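# Sort bronze bushings from turntable into crate

## Task

Transfer every bronze bushing from the turntable into the crate, while all steel bushings stay on the turntable. The crate must remain level and seated inside its corner guides. Everything must rest in place on its own at the end, without the robot holding it, and nothing the robot is touching at the end may settle downward by more than about a fingernail's thickness once released. Nothing may be dropped or knocked off the table.

## Robot and tools

Robot: two arms, left_arm and right_arm, each with a parallel two-finger gripper. Cameras: cam_head_left, cam_head_right, cam_high, cam_low, cam_left_wrist, cam_right_wrist, each 504x504 pixels.

Frames. Result state lines use one scene frame shared by both arms: origin on the table surface midway between the arms, +x out over the table, +z up, and left_arm sits on the +y side. The arm names do not correspond to image left/right. Each line gives end_effector_position (m), end_effector_quat_wxyz and linear/angular velocities (m/s, rad/s). Printed positions may be somewhat off, more so at long reach. Commands, however, are expressed in each gripper's own axes: its fingers point along its +z, and they open and close along its y. The reported position is the point between the pads when closed, roughly 2 cm short of the fingertips; closing pushes the tips about 10 mm further along +z.

The 14-number row. Both motion tools take one flat list of 14 numbers, each in [-1, 1], always covering both arms: left_arm's dx, dy, dz, rx, ry, rz, opening, then right_arm's same seven. dx to rz are an offset, not a pose, in that gripper's own axes, measured from the gripper pose shown in the most recent result that displayed it (before any such result in the scene, and for any second or later call within the same reply, measured from where the arm is when the action begins). Scale: 1.0 equals 0.6 m of translation or 180 degrees of rotation; rx, ry, rz form one rotation vector. Opening is absolute, not an offset: +1 fully open (0.084 m), -1 closed. Sending zeros is not a pause: it drives the arm back to its reference pose. To keep an arm still, send the offset back to where it should be in the first call of a reply, zeros afterwards, plus its desired opening.

execute_actions(actions, pictures). actions holds at most one item. Empty list: just returns the current state. An action {"rows": [[14 numbers], ...], "steps": n} runs up to 15 control steps of 1/30 s (default 15); each row covers one step, the last row repeats if rows run out, and every row is an offset from the same reference pose, not from the prior row. A wait {"steps": n} (n up to 300) sends nothing new and returns once n steps have passed since the previous result, with your thinking time included. pictures (boolean) toggles images; they come by default. A rejected call moves nothing.

move(target, speed). target is one 14-number row as above. Each gripper travels a straight path toward its target pose; paths finish together, taking 0.5 to 10 s (cut off at 10 s if longer). speed is top path speed in m/s, 0.002 to 0.5, default 0.25; rotation is capped at twice that in rad/s. Openings are applied at the start. Paths ignore obstacles and the other arm; grippers lag, drift and can overshoot speed, especially with a nearly straight arm. Faster contact hits harder, and a target set deeper past contact pushes harder. The result adds a "move:" line: ending (done, off_target, moving, held, fault) and limits (paced = pose clipped; held = some steps blocked, after which the arm may jump faster), plus each gripper's remaining distance to target. If only one arm is named, the other finished normally.

wait(seconds): 0 to 10 s of simulation with no new command; returns an execute_actions result.

zoom_image(camera, region): region [x0, y0, x1, y1] in pixels of that camera's latest image, origin top-left, at most 504 by 504.

finished_scene(scene): pass the current scene number; ends and grades it, irreversible. Replying with no tool call also ends things.

Control details. Each step the commanded pose is clamped to within 70 mm and 16 degrees of the measured pose; inverse kinematics favours position over orientation. After an action ends, the arm continues only toward its last clamped pose, so far targets may need several actions; check the result and send the remainder. A "Hand target" line shows where the controller is driving each gripper. "pose unreachable" means the clearance check altered or blocked that arm's command; HELD marks steps where your row was not fully sent. The simulation keeps running while you think and write.

Gripping. grip_measured is the actual finger opening on the command scale. To hold something, keep commanding an opening well under grip_measured; lower squeezes harder (about 24 N per pad max). Fast closing can overshoot force. Resending grip_measured still grips lightly, weaker for wide parts. Occasional tugs on held parts or pushes on loose items may occur.

Avoid: arms colliding or pressing each other; excessive contact torque (load limits N m: waist 55.8, shoulder 55.8, elbow 46.5, forearm roll 25.1, wrist pitch 17.6, wrist roll 17.6; held weight counts) which triggers a fault, a small back-off and a 10 s hold; prolonged loaded holding that overheats motors (warning from 65 °C, brakes at 80 °C); drops, slams, tilting or displacing the crate, and anything leaving the table. Release parts so they rest stably before finishing.

Each tool is called after "Emit:" as name([rows], argument=value, ...), one row to a line, values as JSON.

## Session

Emit:
execute_actions(actions=[])

Scene clock: 0.00 s of 7600.00 s.
left_arm: end_effector_position=(+0.4013, -0.2860, +0.3704) grip_measured=+1.00 end_effector_quat_wxyz=(+0.306, -0.195, +0.867, -0.341) end_effector_velocity=(+0.000, +0.000, +0.000) end_effector_angular_velocity=(-0.000, -0.000, +0.001) | right_arm: end_effector_position=(+0.2958, -0.7607, +0.3780) grip_measured=+1.00 end_effector_quat_wxyz=(-0.106, +0.699, -0.087, +0.701) end_effector_velocity=(-0.000, -0.000, +0.000) end_effector_angular_velocity=(-0.001, -0.001, -0.000)
Joint positions: left_arm=[-1.232 -0.451 -1.217  1.75  -0.484 -0.067  0.084] | right_arm=[-1.628 -0.352 -0.684  1.592 -1.57  -2.536  0.084]
Joint velocities: left_arm=[ 0. -0. -0.  0. -0. -0. -0.] | right_arm=[-0.     0.001  0.     0.    -0.001 -0.     0.   ]
Motor temperatures (°C, as the motors report them): left_arm=[26 25 27 28 30 28] | right_arm=[27 26 27 30 29 32]
Hand target (left_arm): +0.401, -0.286, +0.370; +0.306, -0.195, +0.867, -0.341
Hand target (right_arm): +0.296, -0.761, +0.378; -0.106, +0.699, -0.087, +0.701

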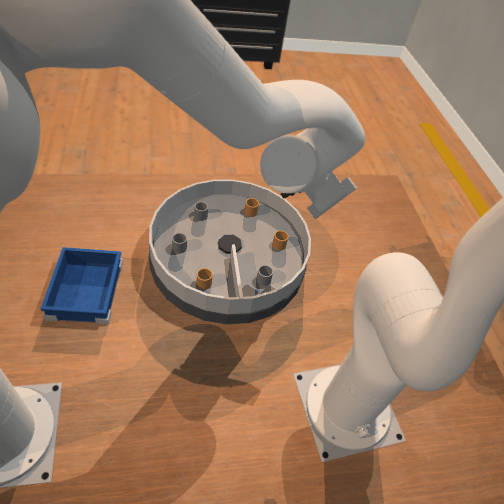

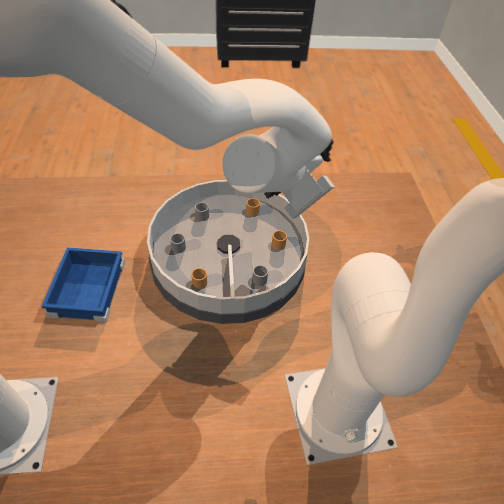

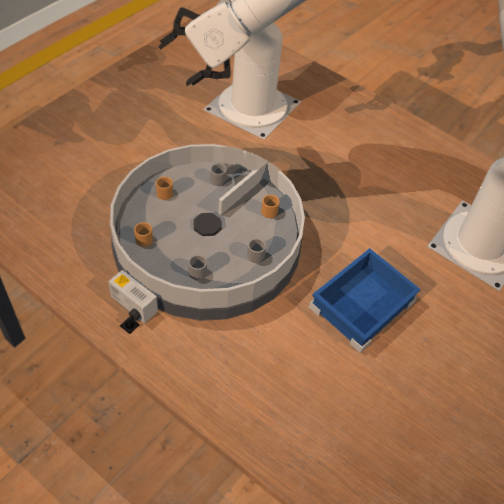

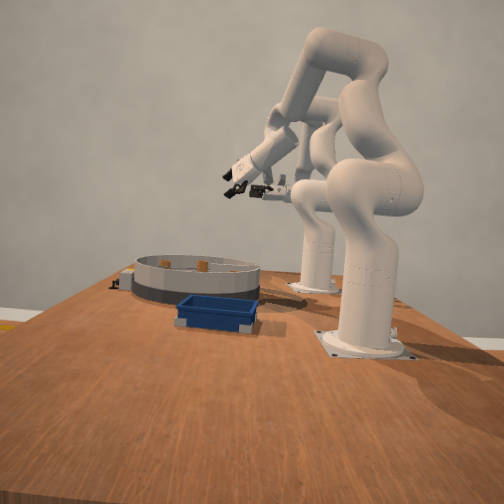

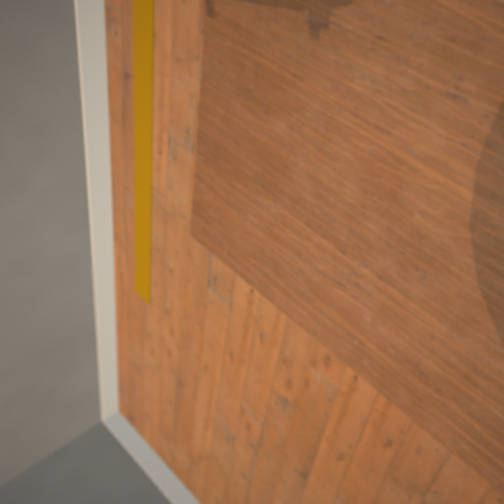

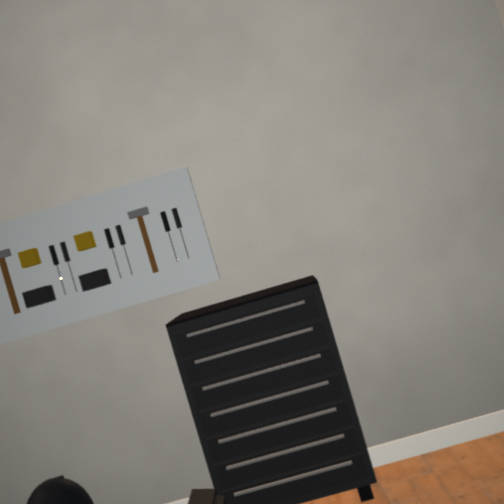

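Emit:
wait(seconds=2)

Scene clock: 2.43 s of 7600.00 s.
left_arm: end_effector_position=(+0.4013, -0.2860, +0.3704) grip_measured=+1.00 end_effector_quat_wxyz=(+0.306, -0.195, +0.867, -0.341) end_effector_velocity=(+0.000, +0.000, +0.000) end_effector_angular_velocity=(-0.000, -0.000, +0.000) | right_arm: end_effector_position=(+0.2958, -0.7607, +0.3780) grip_measured=+1.00 end_effector_quat_wxyz=(-0.106, +0.699, -0.087, +0.701) end_effector_velocity=(-0.000, -0.000, -0.001) end_effector_angular_velocity=(+0.001, +0.001, -0.000)
Joint positions: left_arm=[-1.232 -0.451 -1.217  1.75  -0.484 -0.067  0.084] | right_arm=[-1.628 -0.352 -0.684  1.592 -1.57  -2.536  0.084]
Joint velocities: left_arm=[ 0.  0.  0. -0. -0.  0. -0.] | right_arm=[-0.    -0.001 -0.    -0.     0.001 -0.     0.   ]
Motor temperatures (°C, as the motors report them): left_arm=[26 25 27 28 30 28] | right_arm=[27 26 27 30 29 32]
Hand target (left_arm): +0.401, -0.286, +0.370; +0.306, -0.195, +0.867, -0.341
Hand target (right_arm): +0.296, -0.761, +0.378; -0.106, +0.699, -0.087, +0.701
Steps of this call (steps 1 to 73: nothing new was sent). Readings (end_effector_position):
1: left_arm (+0.4013, -0.2860, +0.3704) | right_arm (+0.2958, -0.7607, +0.3780)
2: left_arm (+0.4013, -0.2860, +0.3704) | right_arm (+0.2958, -0.7607, +0.3780)
4: left_arm (+0.4013, -0.2860, +0.3704) | right_arm (+0.2958, -0.7607, +0.3780)
8: left_arm (+0.4013, -0.2860, +0.3704) | right_arm (+0.2958, -0.7607, +0.3780)
73: the state above

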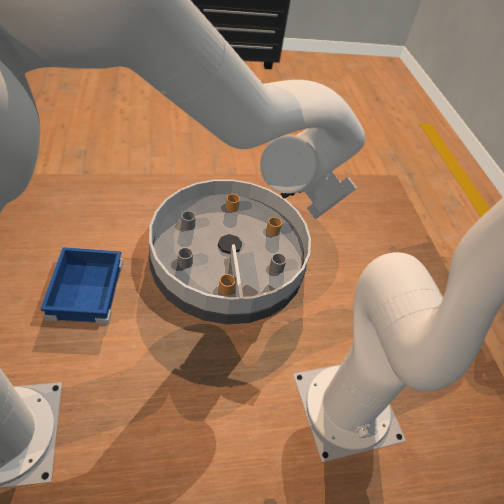

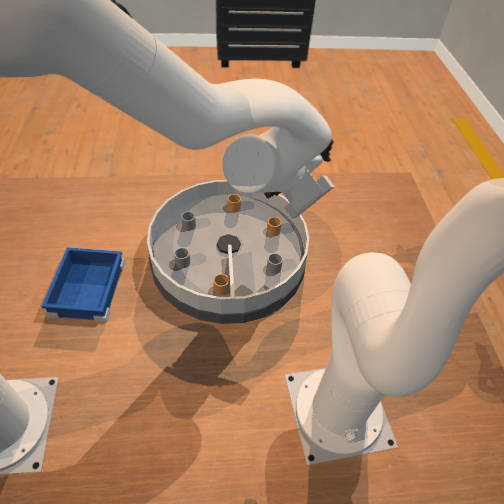

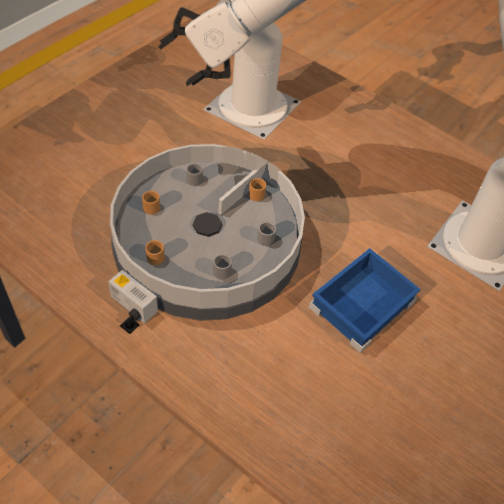

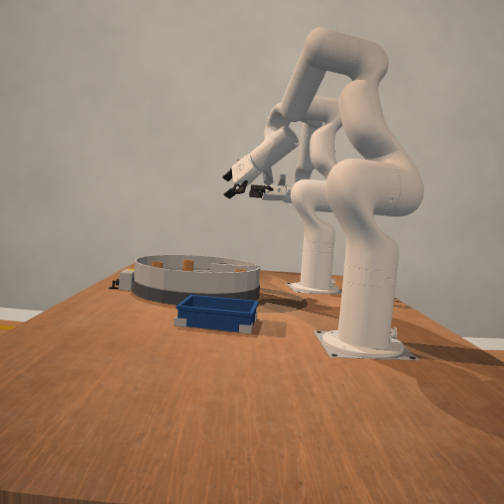

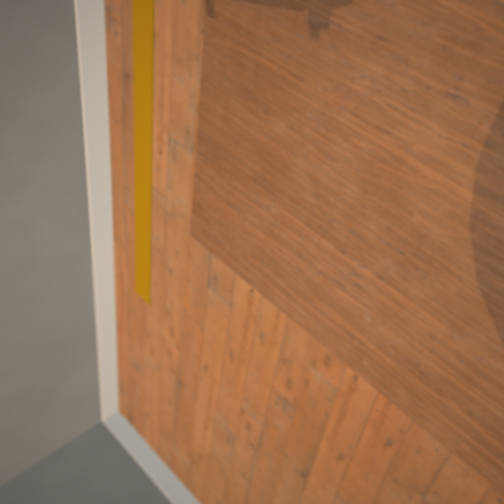

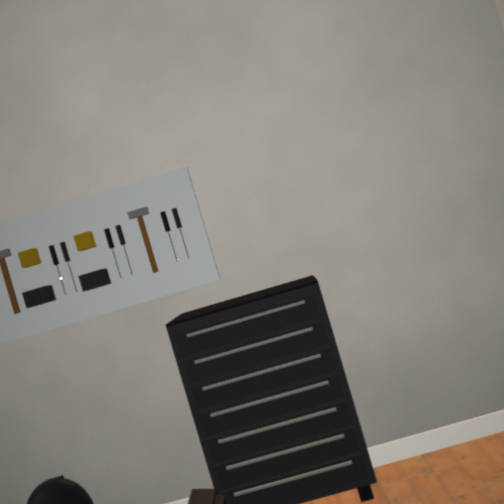

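Emit:
move(target=[-0.153,0.423,-0.213,-0.318,-0.017,-0.330,1,0,0,0,0,0,0,1], speed=0.3)

Emit:
wait(seconds=10)

Emit:
wait(seconds=10)

Scene clock: 9.23 s of 7600.00 s.
left_arm: end_effector_position=(+0.3507, -0.0007, +0.3000) grip_measured=+1.00 end_effector_quat_wxyz=(+0.001, +0.706, -0.708, +0.002) end_effector_velocity=(-0.000, +0.002, -0.000) end_effector_angular_velocity=(+0.000, +0.006, +0.005) | right_arm: end_effector_position=(+0.2958, -0.7607, +0.3780) grip_measured=+1.00 end_effector_quat_wxyz=(-0.106, +0.699, -0.087, +0.701) end_effector_velocity=(+0.000, +0.000, -0.000) end_effector_angular_velocity=(+0.000, +0.001, +0.000)
Joint positions: left_arm=[-0.884 -0.199 -0.967 -0.002 -0.766  0.708  0.084] | right_arm=[-1.628 -0.352 -0.684  1.592 -1.57  -2.536  0.084]
Joint velocities: left_arm=[ 0.005  0.001  0.002 -0.006 -0.003  0.004 -0.   ] | right_arm=[ 0.    -0.     0.    -0.     0.001 -0.    -0.   ]
Motor temperatures (°C, as the motors report them): left_arm=[26 25 27 28 30 28] | right_arm=[27 26 27 30 29 32]
Hand target (left_arm): +0.351, -0.000, +0.300; +0.001, +0.706, -0.708, +0.001
Hand target (right_arm): +0.296, -0.761, +0.378; -0.106, +0.699, -0.087, +0.701
Off the commanded pose (left_arm): 0.001 m, 0 deg.
Off the commanded pose (right_arm): 0.000 m, 0 deg.
move: done

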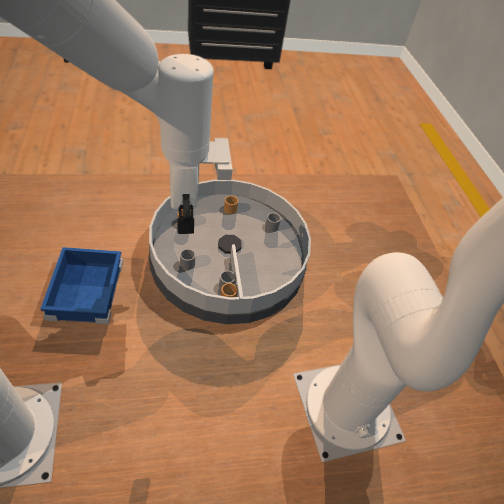

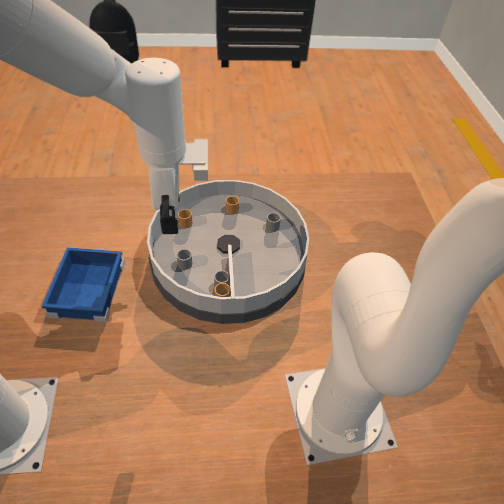

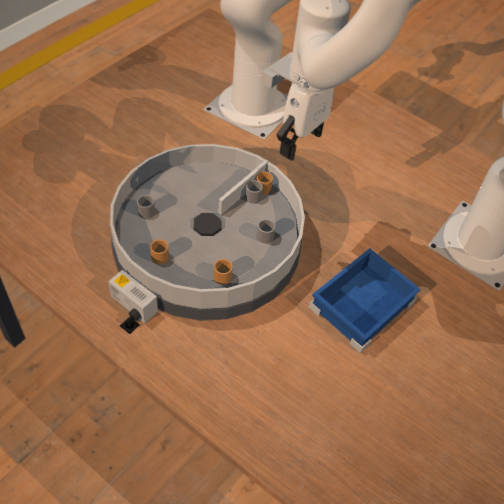

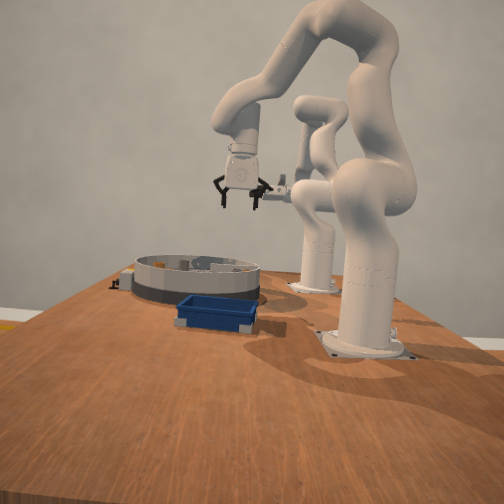

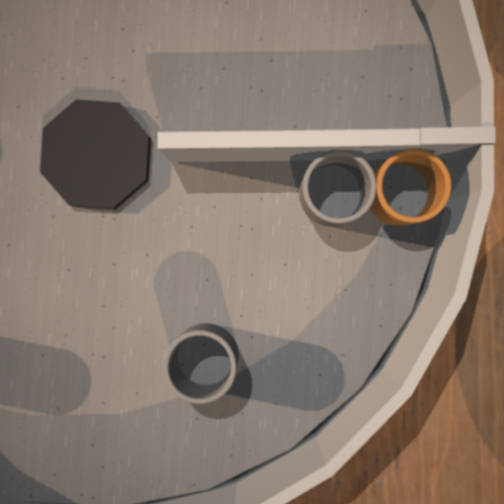

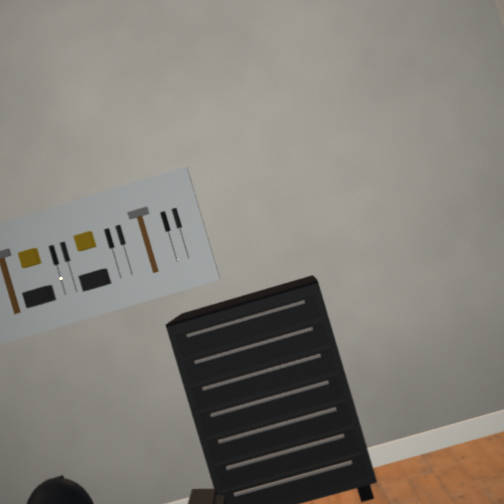

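Scene clock: 19.23 s of 7600.00 s.
left_arm: end_effector_position=(+0.3507, -0.0005, +0.2999) grip_measured=+1.00 end_effector_quat_wxyz=(+0.001, +0.706, -0.708, +0.001) end_effector_velocity=(+0.000, -0.000, -0.000) end_effector_angular_velocity=(-0.000, +0.000, +0.000) | right_arm: end_effector_position=(+0.2958, -0.7607, +0.3780) grip_measured=+1.00 end_effector_quat_wxyz=(-0.106, +0.699, -0.087, +0.701) end_effector_velocity=(-0.000, +0.000, +0.000) end_effector_angular_velocity=(-0.000, -0.001, +0.000)
Joint positions: left_arm=[-0.884 -0.198 -0.967 -0.003 -0.766  0.709  0.084] | right_arm=[-1.628 -0.352 -0.684  1.592 -1.57  -2.536  0.084]
Joint velocities: left_arm=[ 0. -0.  0. -0.  0. -0.  0.] | right_arm=[-0.     0.     0.     0.    -0.001  0.    -0.   ]
Motor temperatures (°C, as the motors report them): left_arm=[26 25 27 28 30 28] | right_arm=[27 26 27 30 29 32]
Hand target (left_arm): +0.351, -0.000, +0.300; +0.001, +0.706, -0.708, +0.001
Hand target (right_arm): +0.296, -0.761, +0.378; -0.106, +0.699, -0.087, +0.701
Off the commanded pose (left_arm): 0.001 m, 0 deg.
Off the commanded pose (right_arm): 0.000 m, 0 deg.
Steps of this call (steps 1 to 300: nothing new was sent). Readings (end_effector_position):
1: left_arm (+0.3507, -0.0006, +0.3000) | right_arm (+0.2958, -0.7607, +0.3780)
2: left_arm (+0.3507, -0.0006, +0.3000) | right_arm (+0.2958, -0.7607, +0.3780)
4: left_arm (+0.3507, -0.0005, +0.3000) | right_arm (+0.2958, -0.7607, +0.3780)
8: left_arm (+0.3507, -0.0005, +0.2999) | right_arm (+0.2958, -0.7607, +0.3780)
300: the state above

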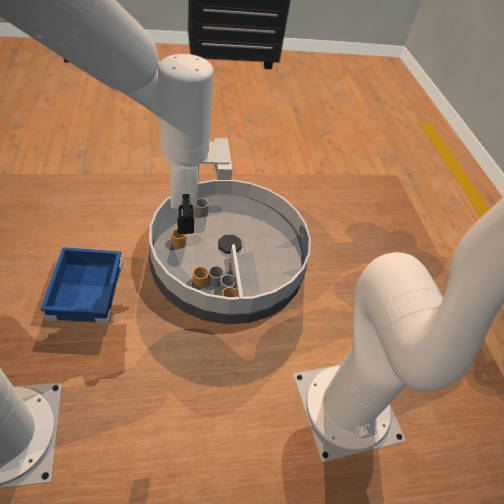

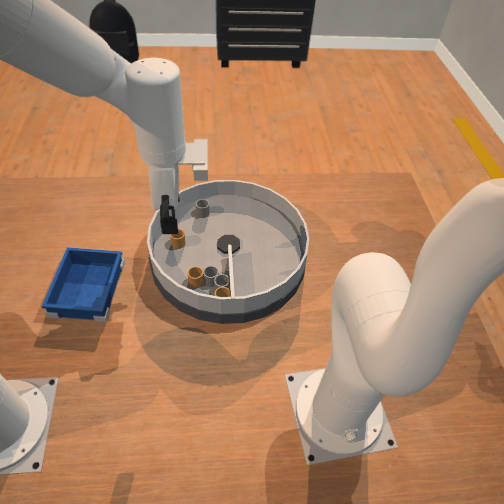

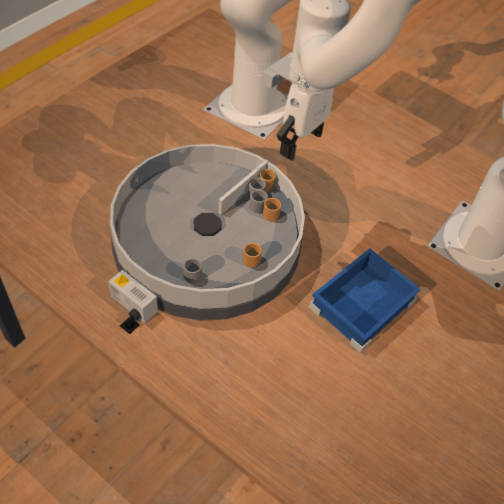

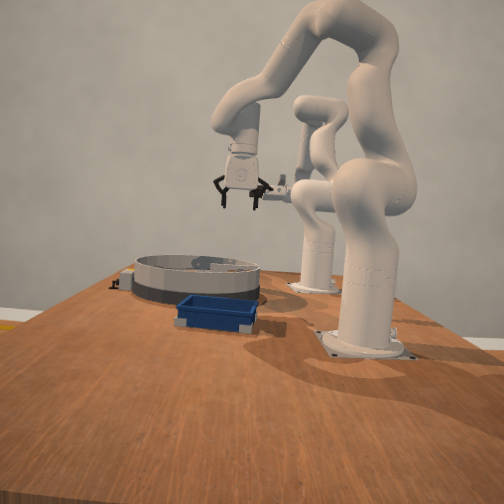

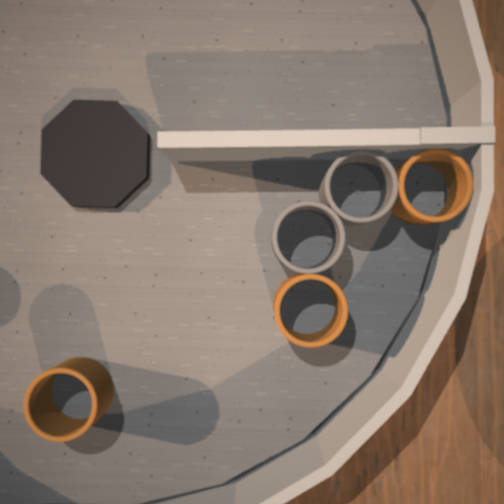

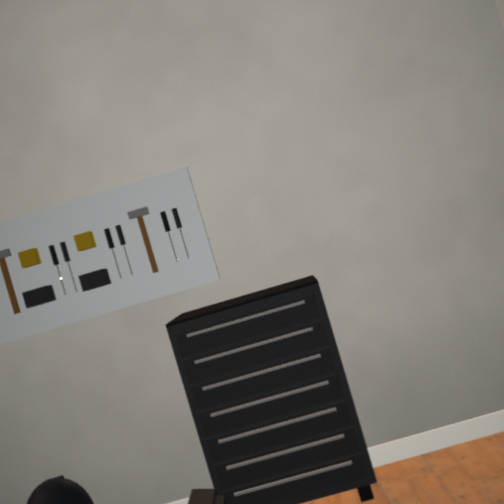

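Scene clock: 29.23 s of 7600.00 s.
left_arm: end_effector_position=(+0.3507, -0.0005, +0.2999) grip_measured=+1.00 end_effector_quat_wxyz=(+0.001, +0.706, -0.708, +0.001) end_effector_velocity=(+0.000, +0.000, -0.000) end_effector_angular_velocity=(+0.000, +0.000, +0.000) | right_arm: end_effector_position=(+0.2958, -0.7607, +0.3780) grip_measured=+1.00 end_effector_quat_wxyz=(-0.106, +0.699, -0.087, +0.701) end_effector_velocity=(-0.000, +0.000, -0.000) end_effector_angular_velocity=(+0.000, -0.000, +0.000)
Joint positions: left_arm=[-0.884 -0.198 -0.967 -0.003 -0.766  0.709  0.084] | right_arm=[-1.628 -0.352 -0.684  1.592 -1.57  -2.536  0.084]
Joint velocities: left_arm=[ 0. -0. -0.  0.  0. -0. -0.] | right_arm=[-0.    -0.     0.    -0.    -0.001  0.     0.   ]
Motor temperatures (°C, as the motors report them): left_arm=[26 25 27 28 30 28] | right_arm=[27 26 27 30 29 32]
Hand target (left_arm): +0.351, -0.000, +0.300; +0.001, +0.706, -0.708, +0.001
Hand target (right_arm): +0.296, -0.761, +0.378; -0.106, +0.699, -0.087, +0.701
Off the commanded pose (left_arm): 0.001 m, 0 deg.
Off the commanded pose (right_arm): 0.000 m, 0 deg.
Steps of this call (steps 1 to 300: nothing new was sent). Readings (end_effector_position):
1: left_arm (+0.3507, -0.0005, +0.2999) | right_arm (+0.2958, -0.7607, +0.3780)
2: left_arm (+0.3507, -0.0005, +0.2999) | right_arm (+0.2958, -0.7607, +0.3780)
4: left_arm (+0.3507, -0.0005, +0.2999) | right_arm (+0.2958, -0.7607, +0.3780)
8: left_arm (+0.3507, -0.0005, +0.2999) | right_arm (+0.2958, -0.7607, +0.3780)
300: the state above

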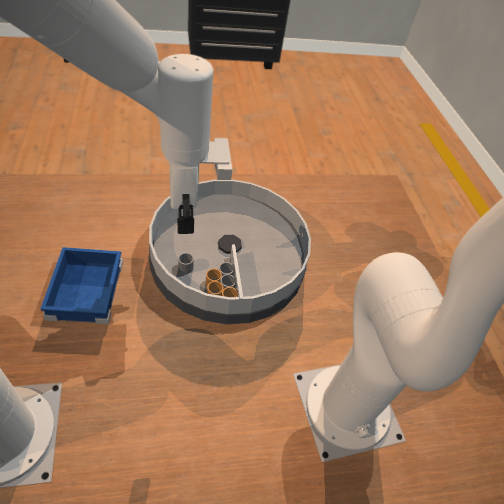

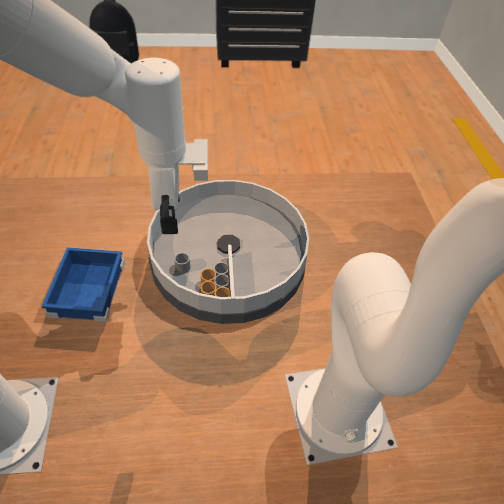

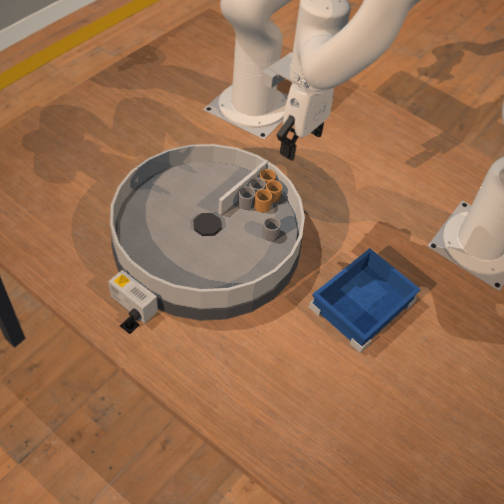

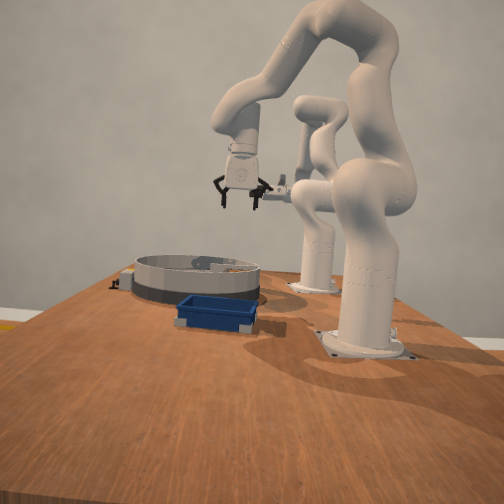

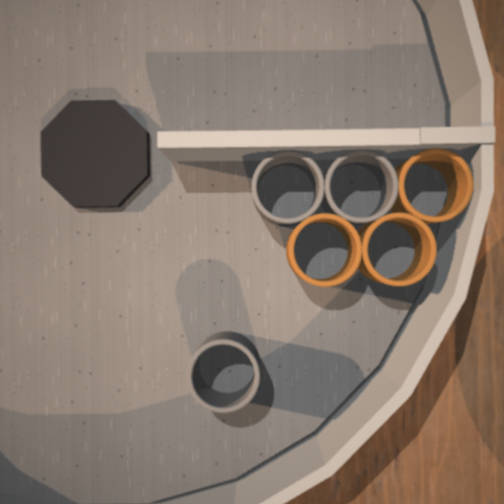

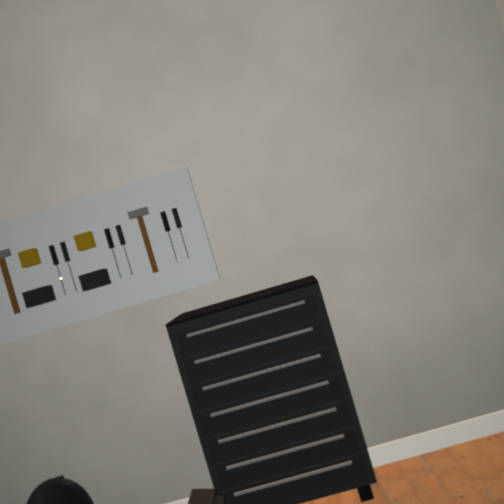

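Emit:
move(target=[0,0.06,0,0,0,0,-0.6,0,0,0,0,0,0,1])

Emit:
move(target=[0,0,0.2,0,0,0,-0.6,0,0,0,0,0,0,1])

Scene clock: 30.73 s of 7600.00 s.
left_arm: end_effector_position=(+0.3149, -0.0004, +0.2999) grip_measured=-0.62 end_effector_quat_wxyz=(+0.001, +0.706, -0.708, +0.001) end_effector_velocity=(-0.002, -0.000, +0.000) end_effector_angular_velocity=(-0.000, +0.000, +0.000) | right_arm: end_effector_position=(+0.2958, -0.7607, +0.3780) grip_measured=+1.00 end_effector_quat_wxyz=(-0.106, +0.699, -0.087, +0.701) end_effector_velocity=(-0.000, -0.000, +0.000) end_effector_angular_velocity=(-0.000, +0.000, -0.000)
Joint positions: left_arm=[-0.943 -0.145 -0.905 -0.003 -0.757  0.649  0.017] | right_arm=[-1.628 -0.352 -0.684  1.592 -1.57  -2.536  0.084]
Joint velocities: left_arm=[-0.003  0.002  0.002 -0.    -0.    -0.004  0.   ] | right_arm=[-0.     0.001  0.     0.     0.    -0.     0.   ]
Motor temperatures (°C, as the motors report them): left_arm=[26 25 27 28 30 28] | right_arm=[27 26 27 30 29 32]
Hand target (left_arm): +0.315, -0.000, +0.300; +0.001, +0.706, -0.708, +0.001
Hand target (right_arm): +0.296, -0.761, +0.378; -0.106, +0.699, -0.087, +0.701
Off the commanded pose (left_arm): 0.000 m, 0 deg.
Off the commanded pose (right_arm): 0.000 m, 0 deg.
move: done

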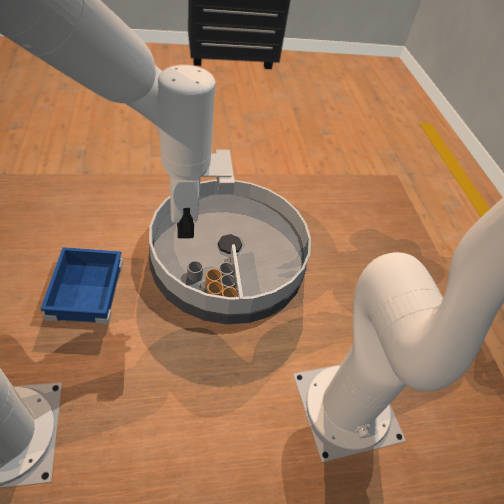

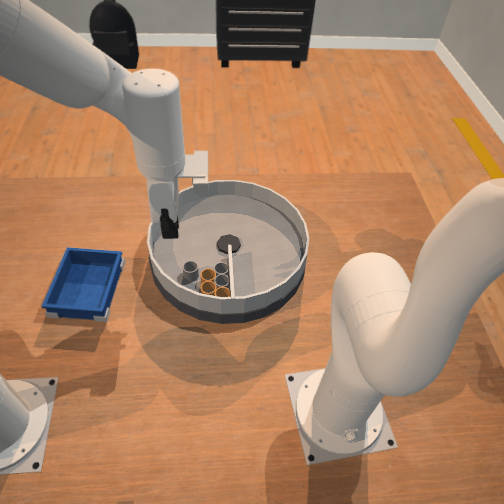

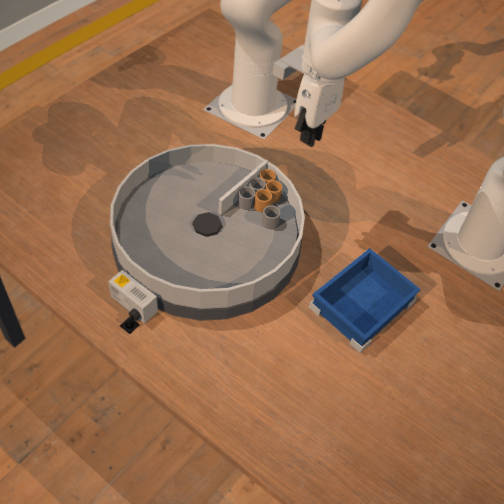

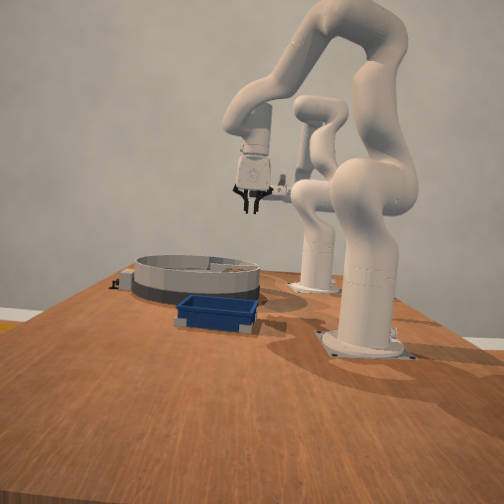

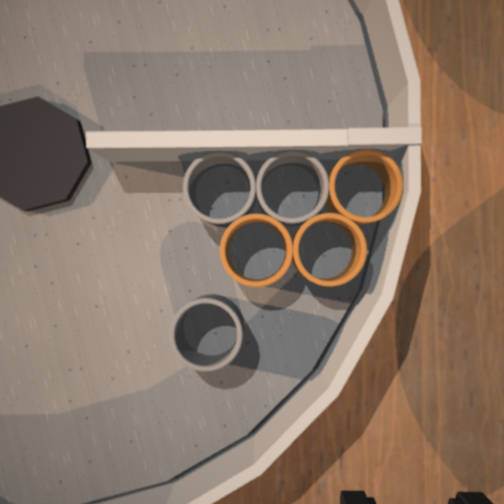

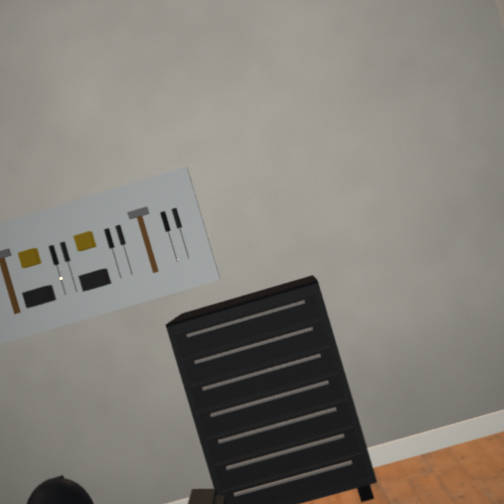

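Scene clock: 31.73 s of 7600.00 s.
left_arm: end_effector_position=(+0.3150, -0.0009, +0.1805) grip_measured=-0.62 end_effector_quat_wxyz=(+0.001, +0.706, -0.708, +0.002) end_effector_velocity=(-0.000, +0.001, -0.003) end_effector_angular_velocity=(+0.002, +0.002, -0.000) | right_arm: end_effector_position=(+0.2958, -0.7607, +0.3780) grip_measured=+1.00 end_effector_quat_wxyz=(-0.106, +0.699, -0.087, +0.701) end_effector_velocity=(+0.000, +0.000, +0.000) end_effector_angular_velocity=(-0.001, -0.001, +0.001)
Joint positions: left_arm=[-0.944 -0.334 -0.818 -0.004 -0.48   0.65   0.017] | right_arm=[-1.628 -0.352 -0.684  1.592 -1.57  -2.536  0.084]
Joint velocities: left_arm=[ 0.    -0.005  0.001 -0.     0.004  0.     0.   ] | right_arm=[ 0.     0.001 -0.    -0.    -0.001  0.    -0.   ]
Motor temperatures (°C, as the motors report them): left_arm=[26 25 27 28 30 28] | right_arm=[27 26 27 30 29 32]
Hand target (left_arm): +0.315, -0.001, +0.180; +0.001, +0.706, -0.708, +0.001
Hand target (right_arm): +0.296, -0.761, +0.378; -0.106, +0.699, -0.087, +0.701
Off the commanded pose (left_arm): 0.001 m, 0 deg.
Off the commanded pose (right_arm): 0.000 m, 0 deg.
move: done

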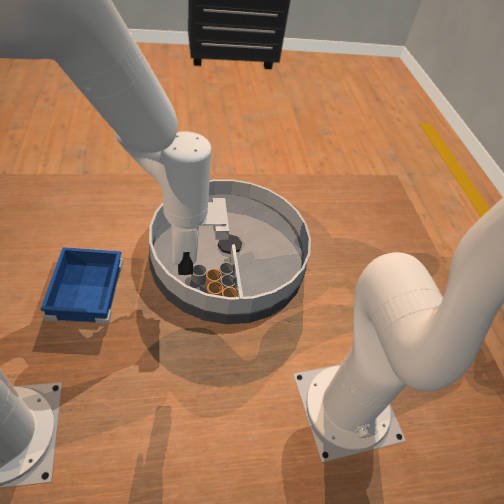

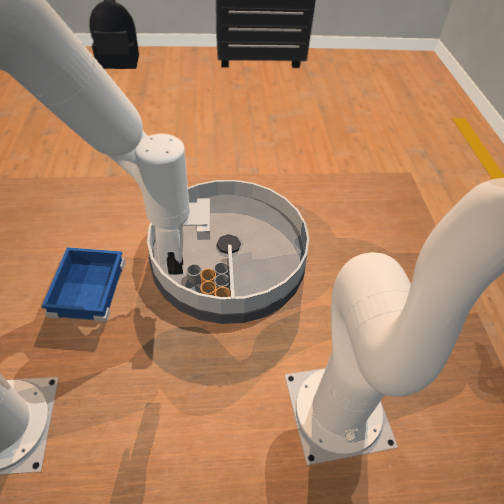

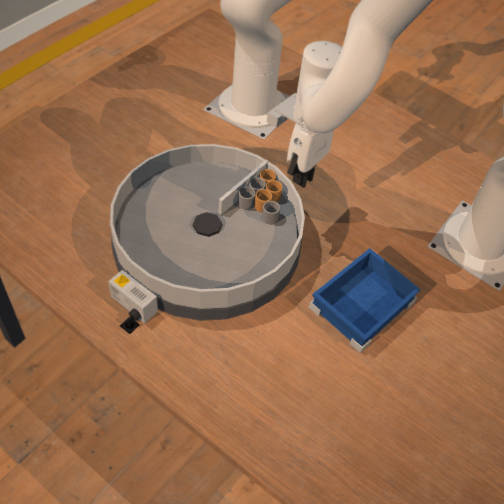

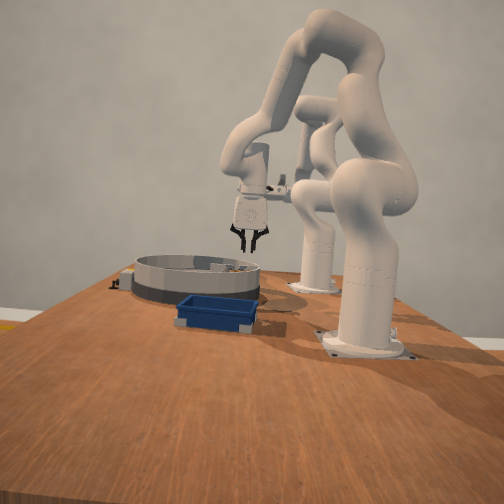

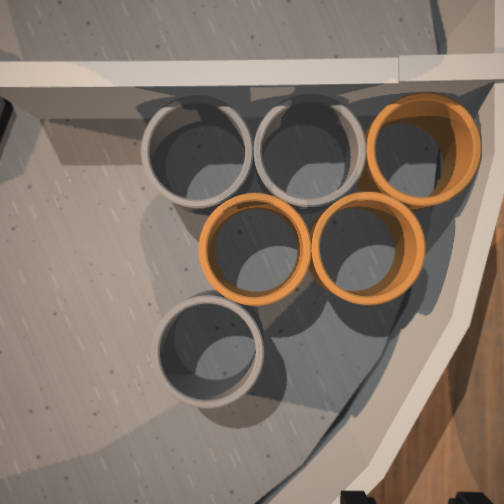

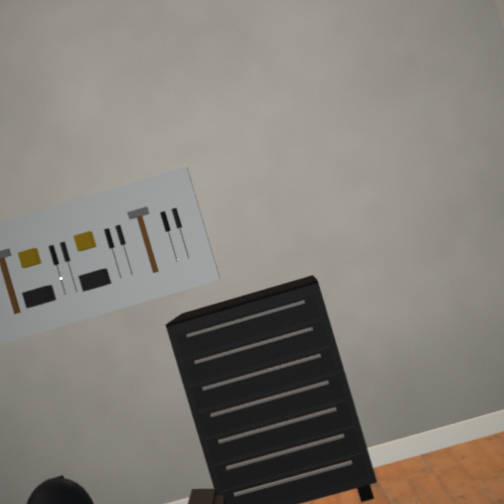

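Emit:
move(target=[0.11,-0.087,0.095,0,0,0,-0.6,0,0,0,0,0,0,1], speed=0.15)

Emit:
zoom_image(camera="cam_high", region=[210,130,330,250])

Emit:
zoom_image(camera="cam_head_right", region=[160,220,260,320])

Scene clock: 34.70 s of 7600.00 s.
left_arm: end_effector_position=(+0.3672, -0.0670, +0.1241) grip_measured=-0.62 end_effector_quat_wxyz=(+0.001, +0.706, -0.708, +0.002) end_effector_velocity=(+0.001, -0.001, -0.001) end_effector_angular_velocity=(+0.001, +0.001, +0.001) | right_arm: end_effector_position=(+0.2958, -0.7607, +0.3780) grip_measured=+1.00 end_effector_quat_wxyz=(-0.106, +0.699, -0.087, +0.701) end_effector_velocity=(+0.000, +0.000, +0.000) end_effector_angular_velocity=(-0.000, +0.000, +0.001)
Joint positions: left_arm=[-0.94  -0.602 -1.057 -0.004 -0.452  0.654  0.017] | right_arm=[-1.628 -0.352 -0.684  1.592 -1.57  -2.536  0.084]
Joint velocities: left_arm=[ 0.    -0.006 -0.005  0.    -0.    -0.001 -0.   ] | right_arm=[ 0.  0.  0. -0. -0. -0.  0.]
Motor temperatures (°C, as the motors report them): left_arm=[26 25 27 28 30 28] | right_arm=[27 26 27 30 29 32]
Hand target (left_arm): +0.367, -0.067, +0.124; +0.001, +0.706, -0.708, +0.002
Hand target (right_arm): +0.296, -0.761, +0.378; -0.106, +0.699, -0.087, +0.701
Off the commanded pose (left_arm): 0.000 m, 0 deg.
Off the commanded pose (right_arm): 0.000 m, 0 deg.
move: done

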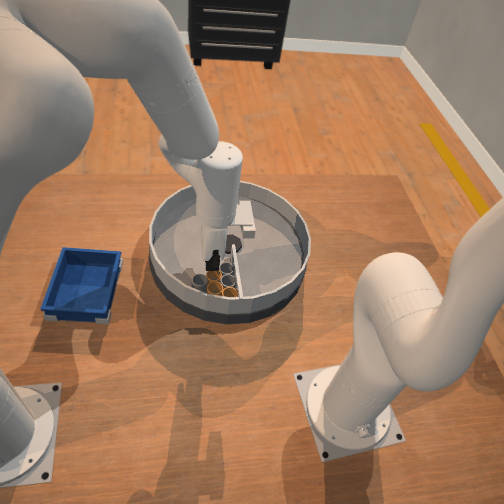

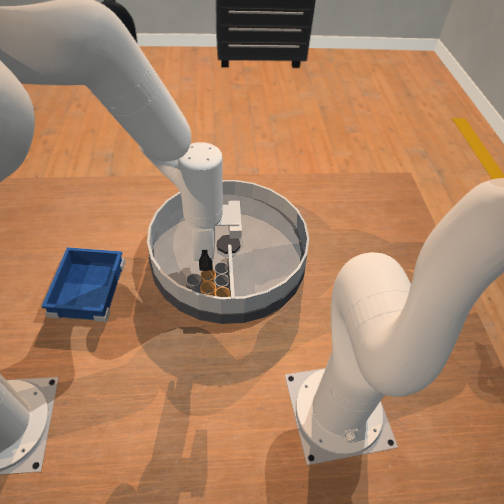

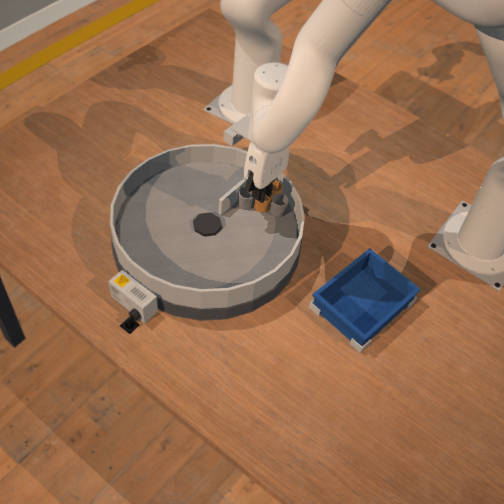

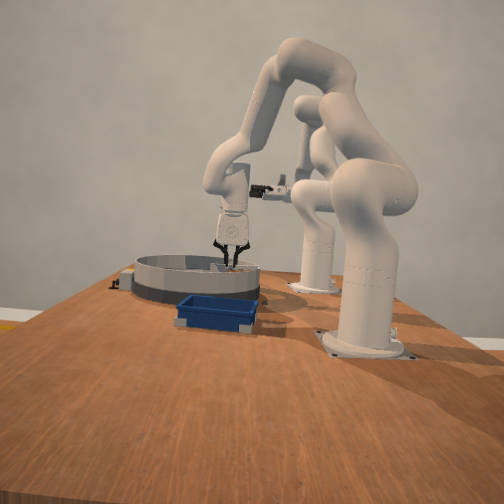

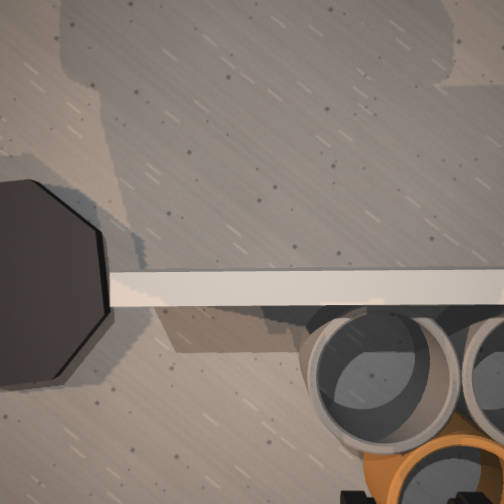

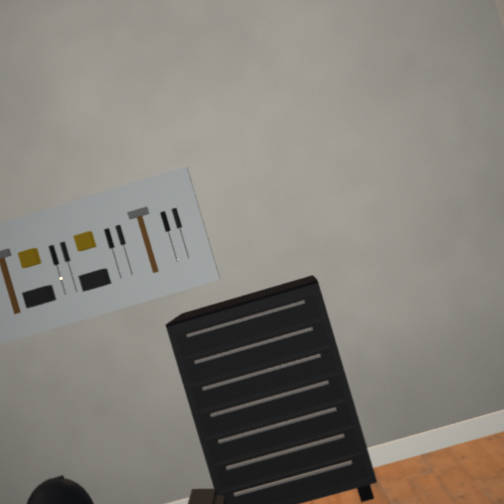

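Region (210, 130, 330, 250) of cam_high's 504x504 image, scaled by 4.200, with more detail than that image has.

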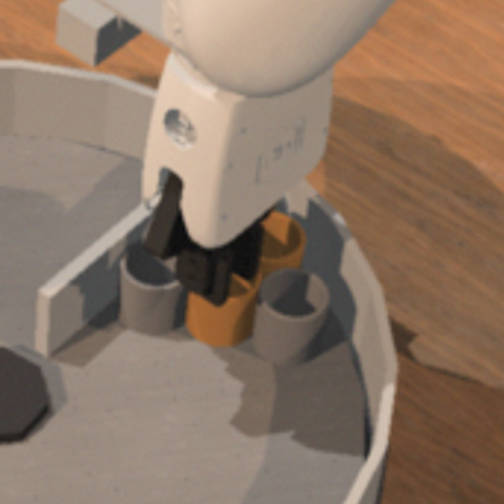

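Region (160, 220, 260, 320) of cam_head_right's 504x504 image, scaled by 5.040, with more detail than that image has.

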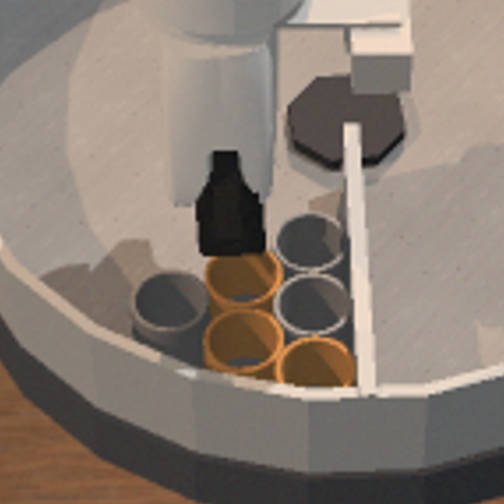

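Emit:
zoom_image(camera="cam_high", region=[150,0,250,100])

Emit:
zoom_image(camera="cam_low", region=[190,165,310,285])

Emit:
zoom_image(camera="cam_head_left", region=[185,240,245,300])

Region (150, 0, 250, 100) of cam_high's 504x504 image, scaled by 5.040, with more detail than that image has.

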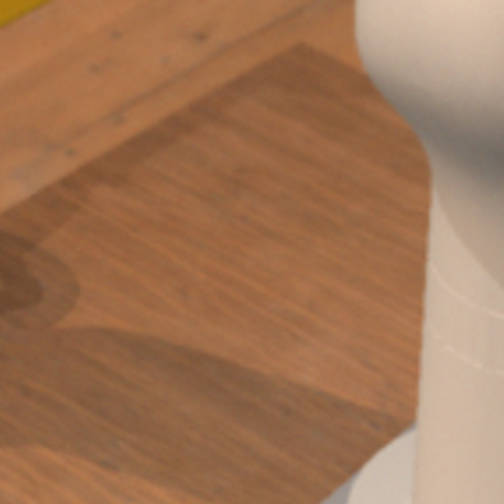

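Region (190, 165, 310, 285) of cam_low's 504x504 image, scaled by 4.200, with more detail than that image has.

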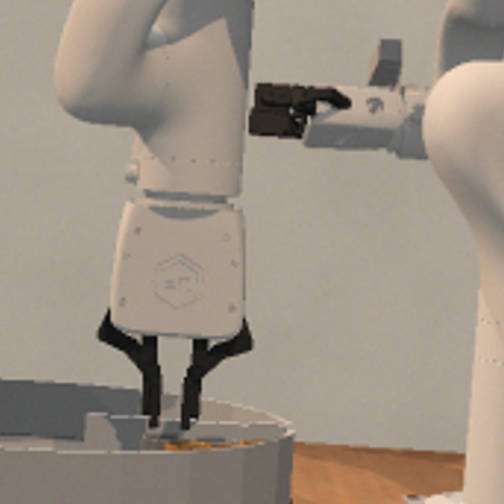

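Region (185, 240, 245, 300) of cam_head_left's 504x504 image, scaled by 8.400, with more detail than that image has.

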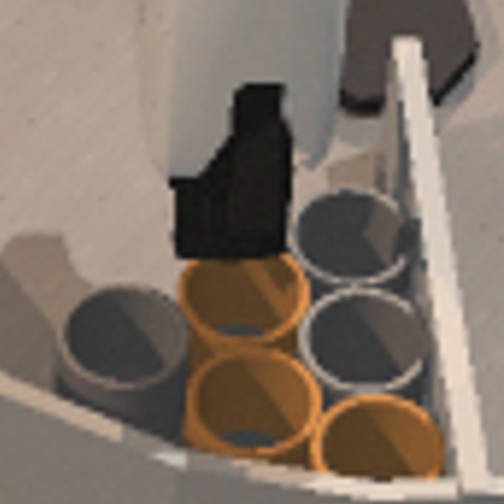

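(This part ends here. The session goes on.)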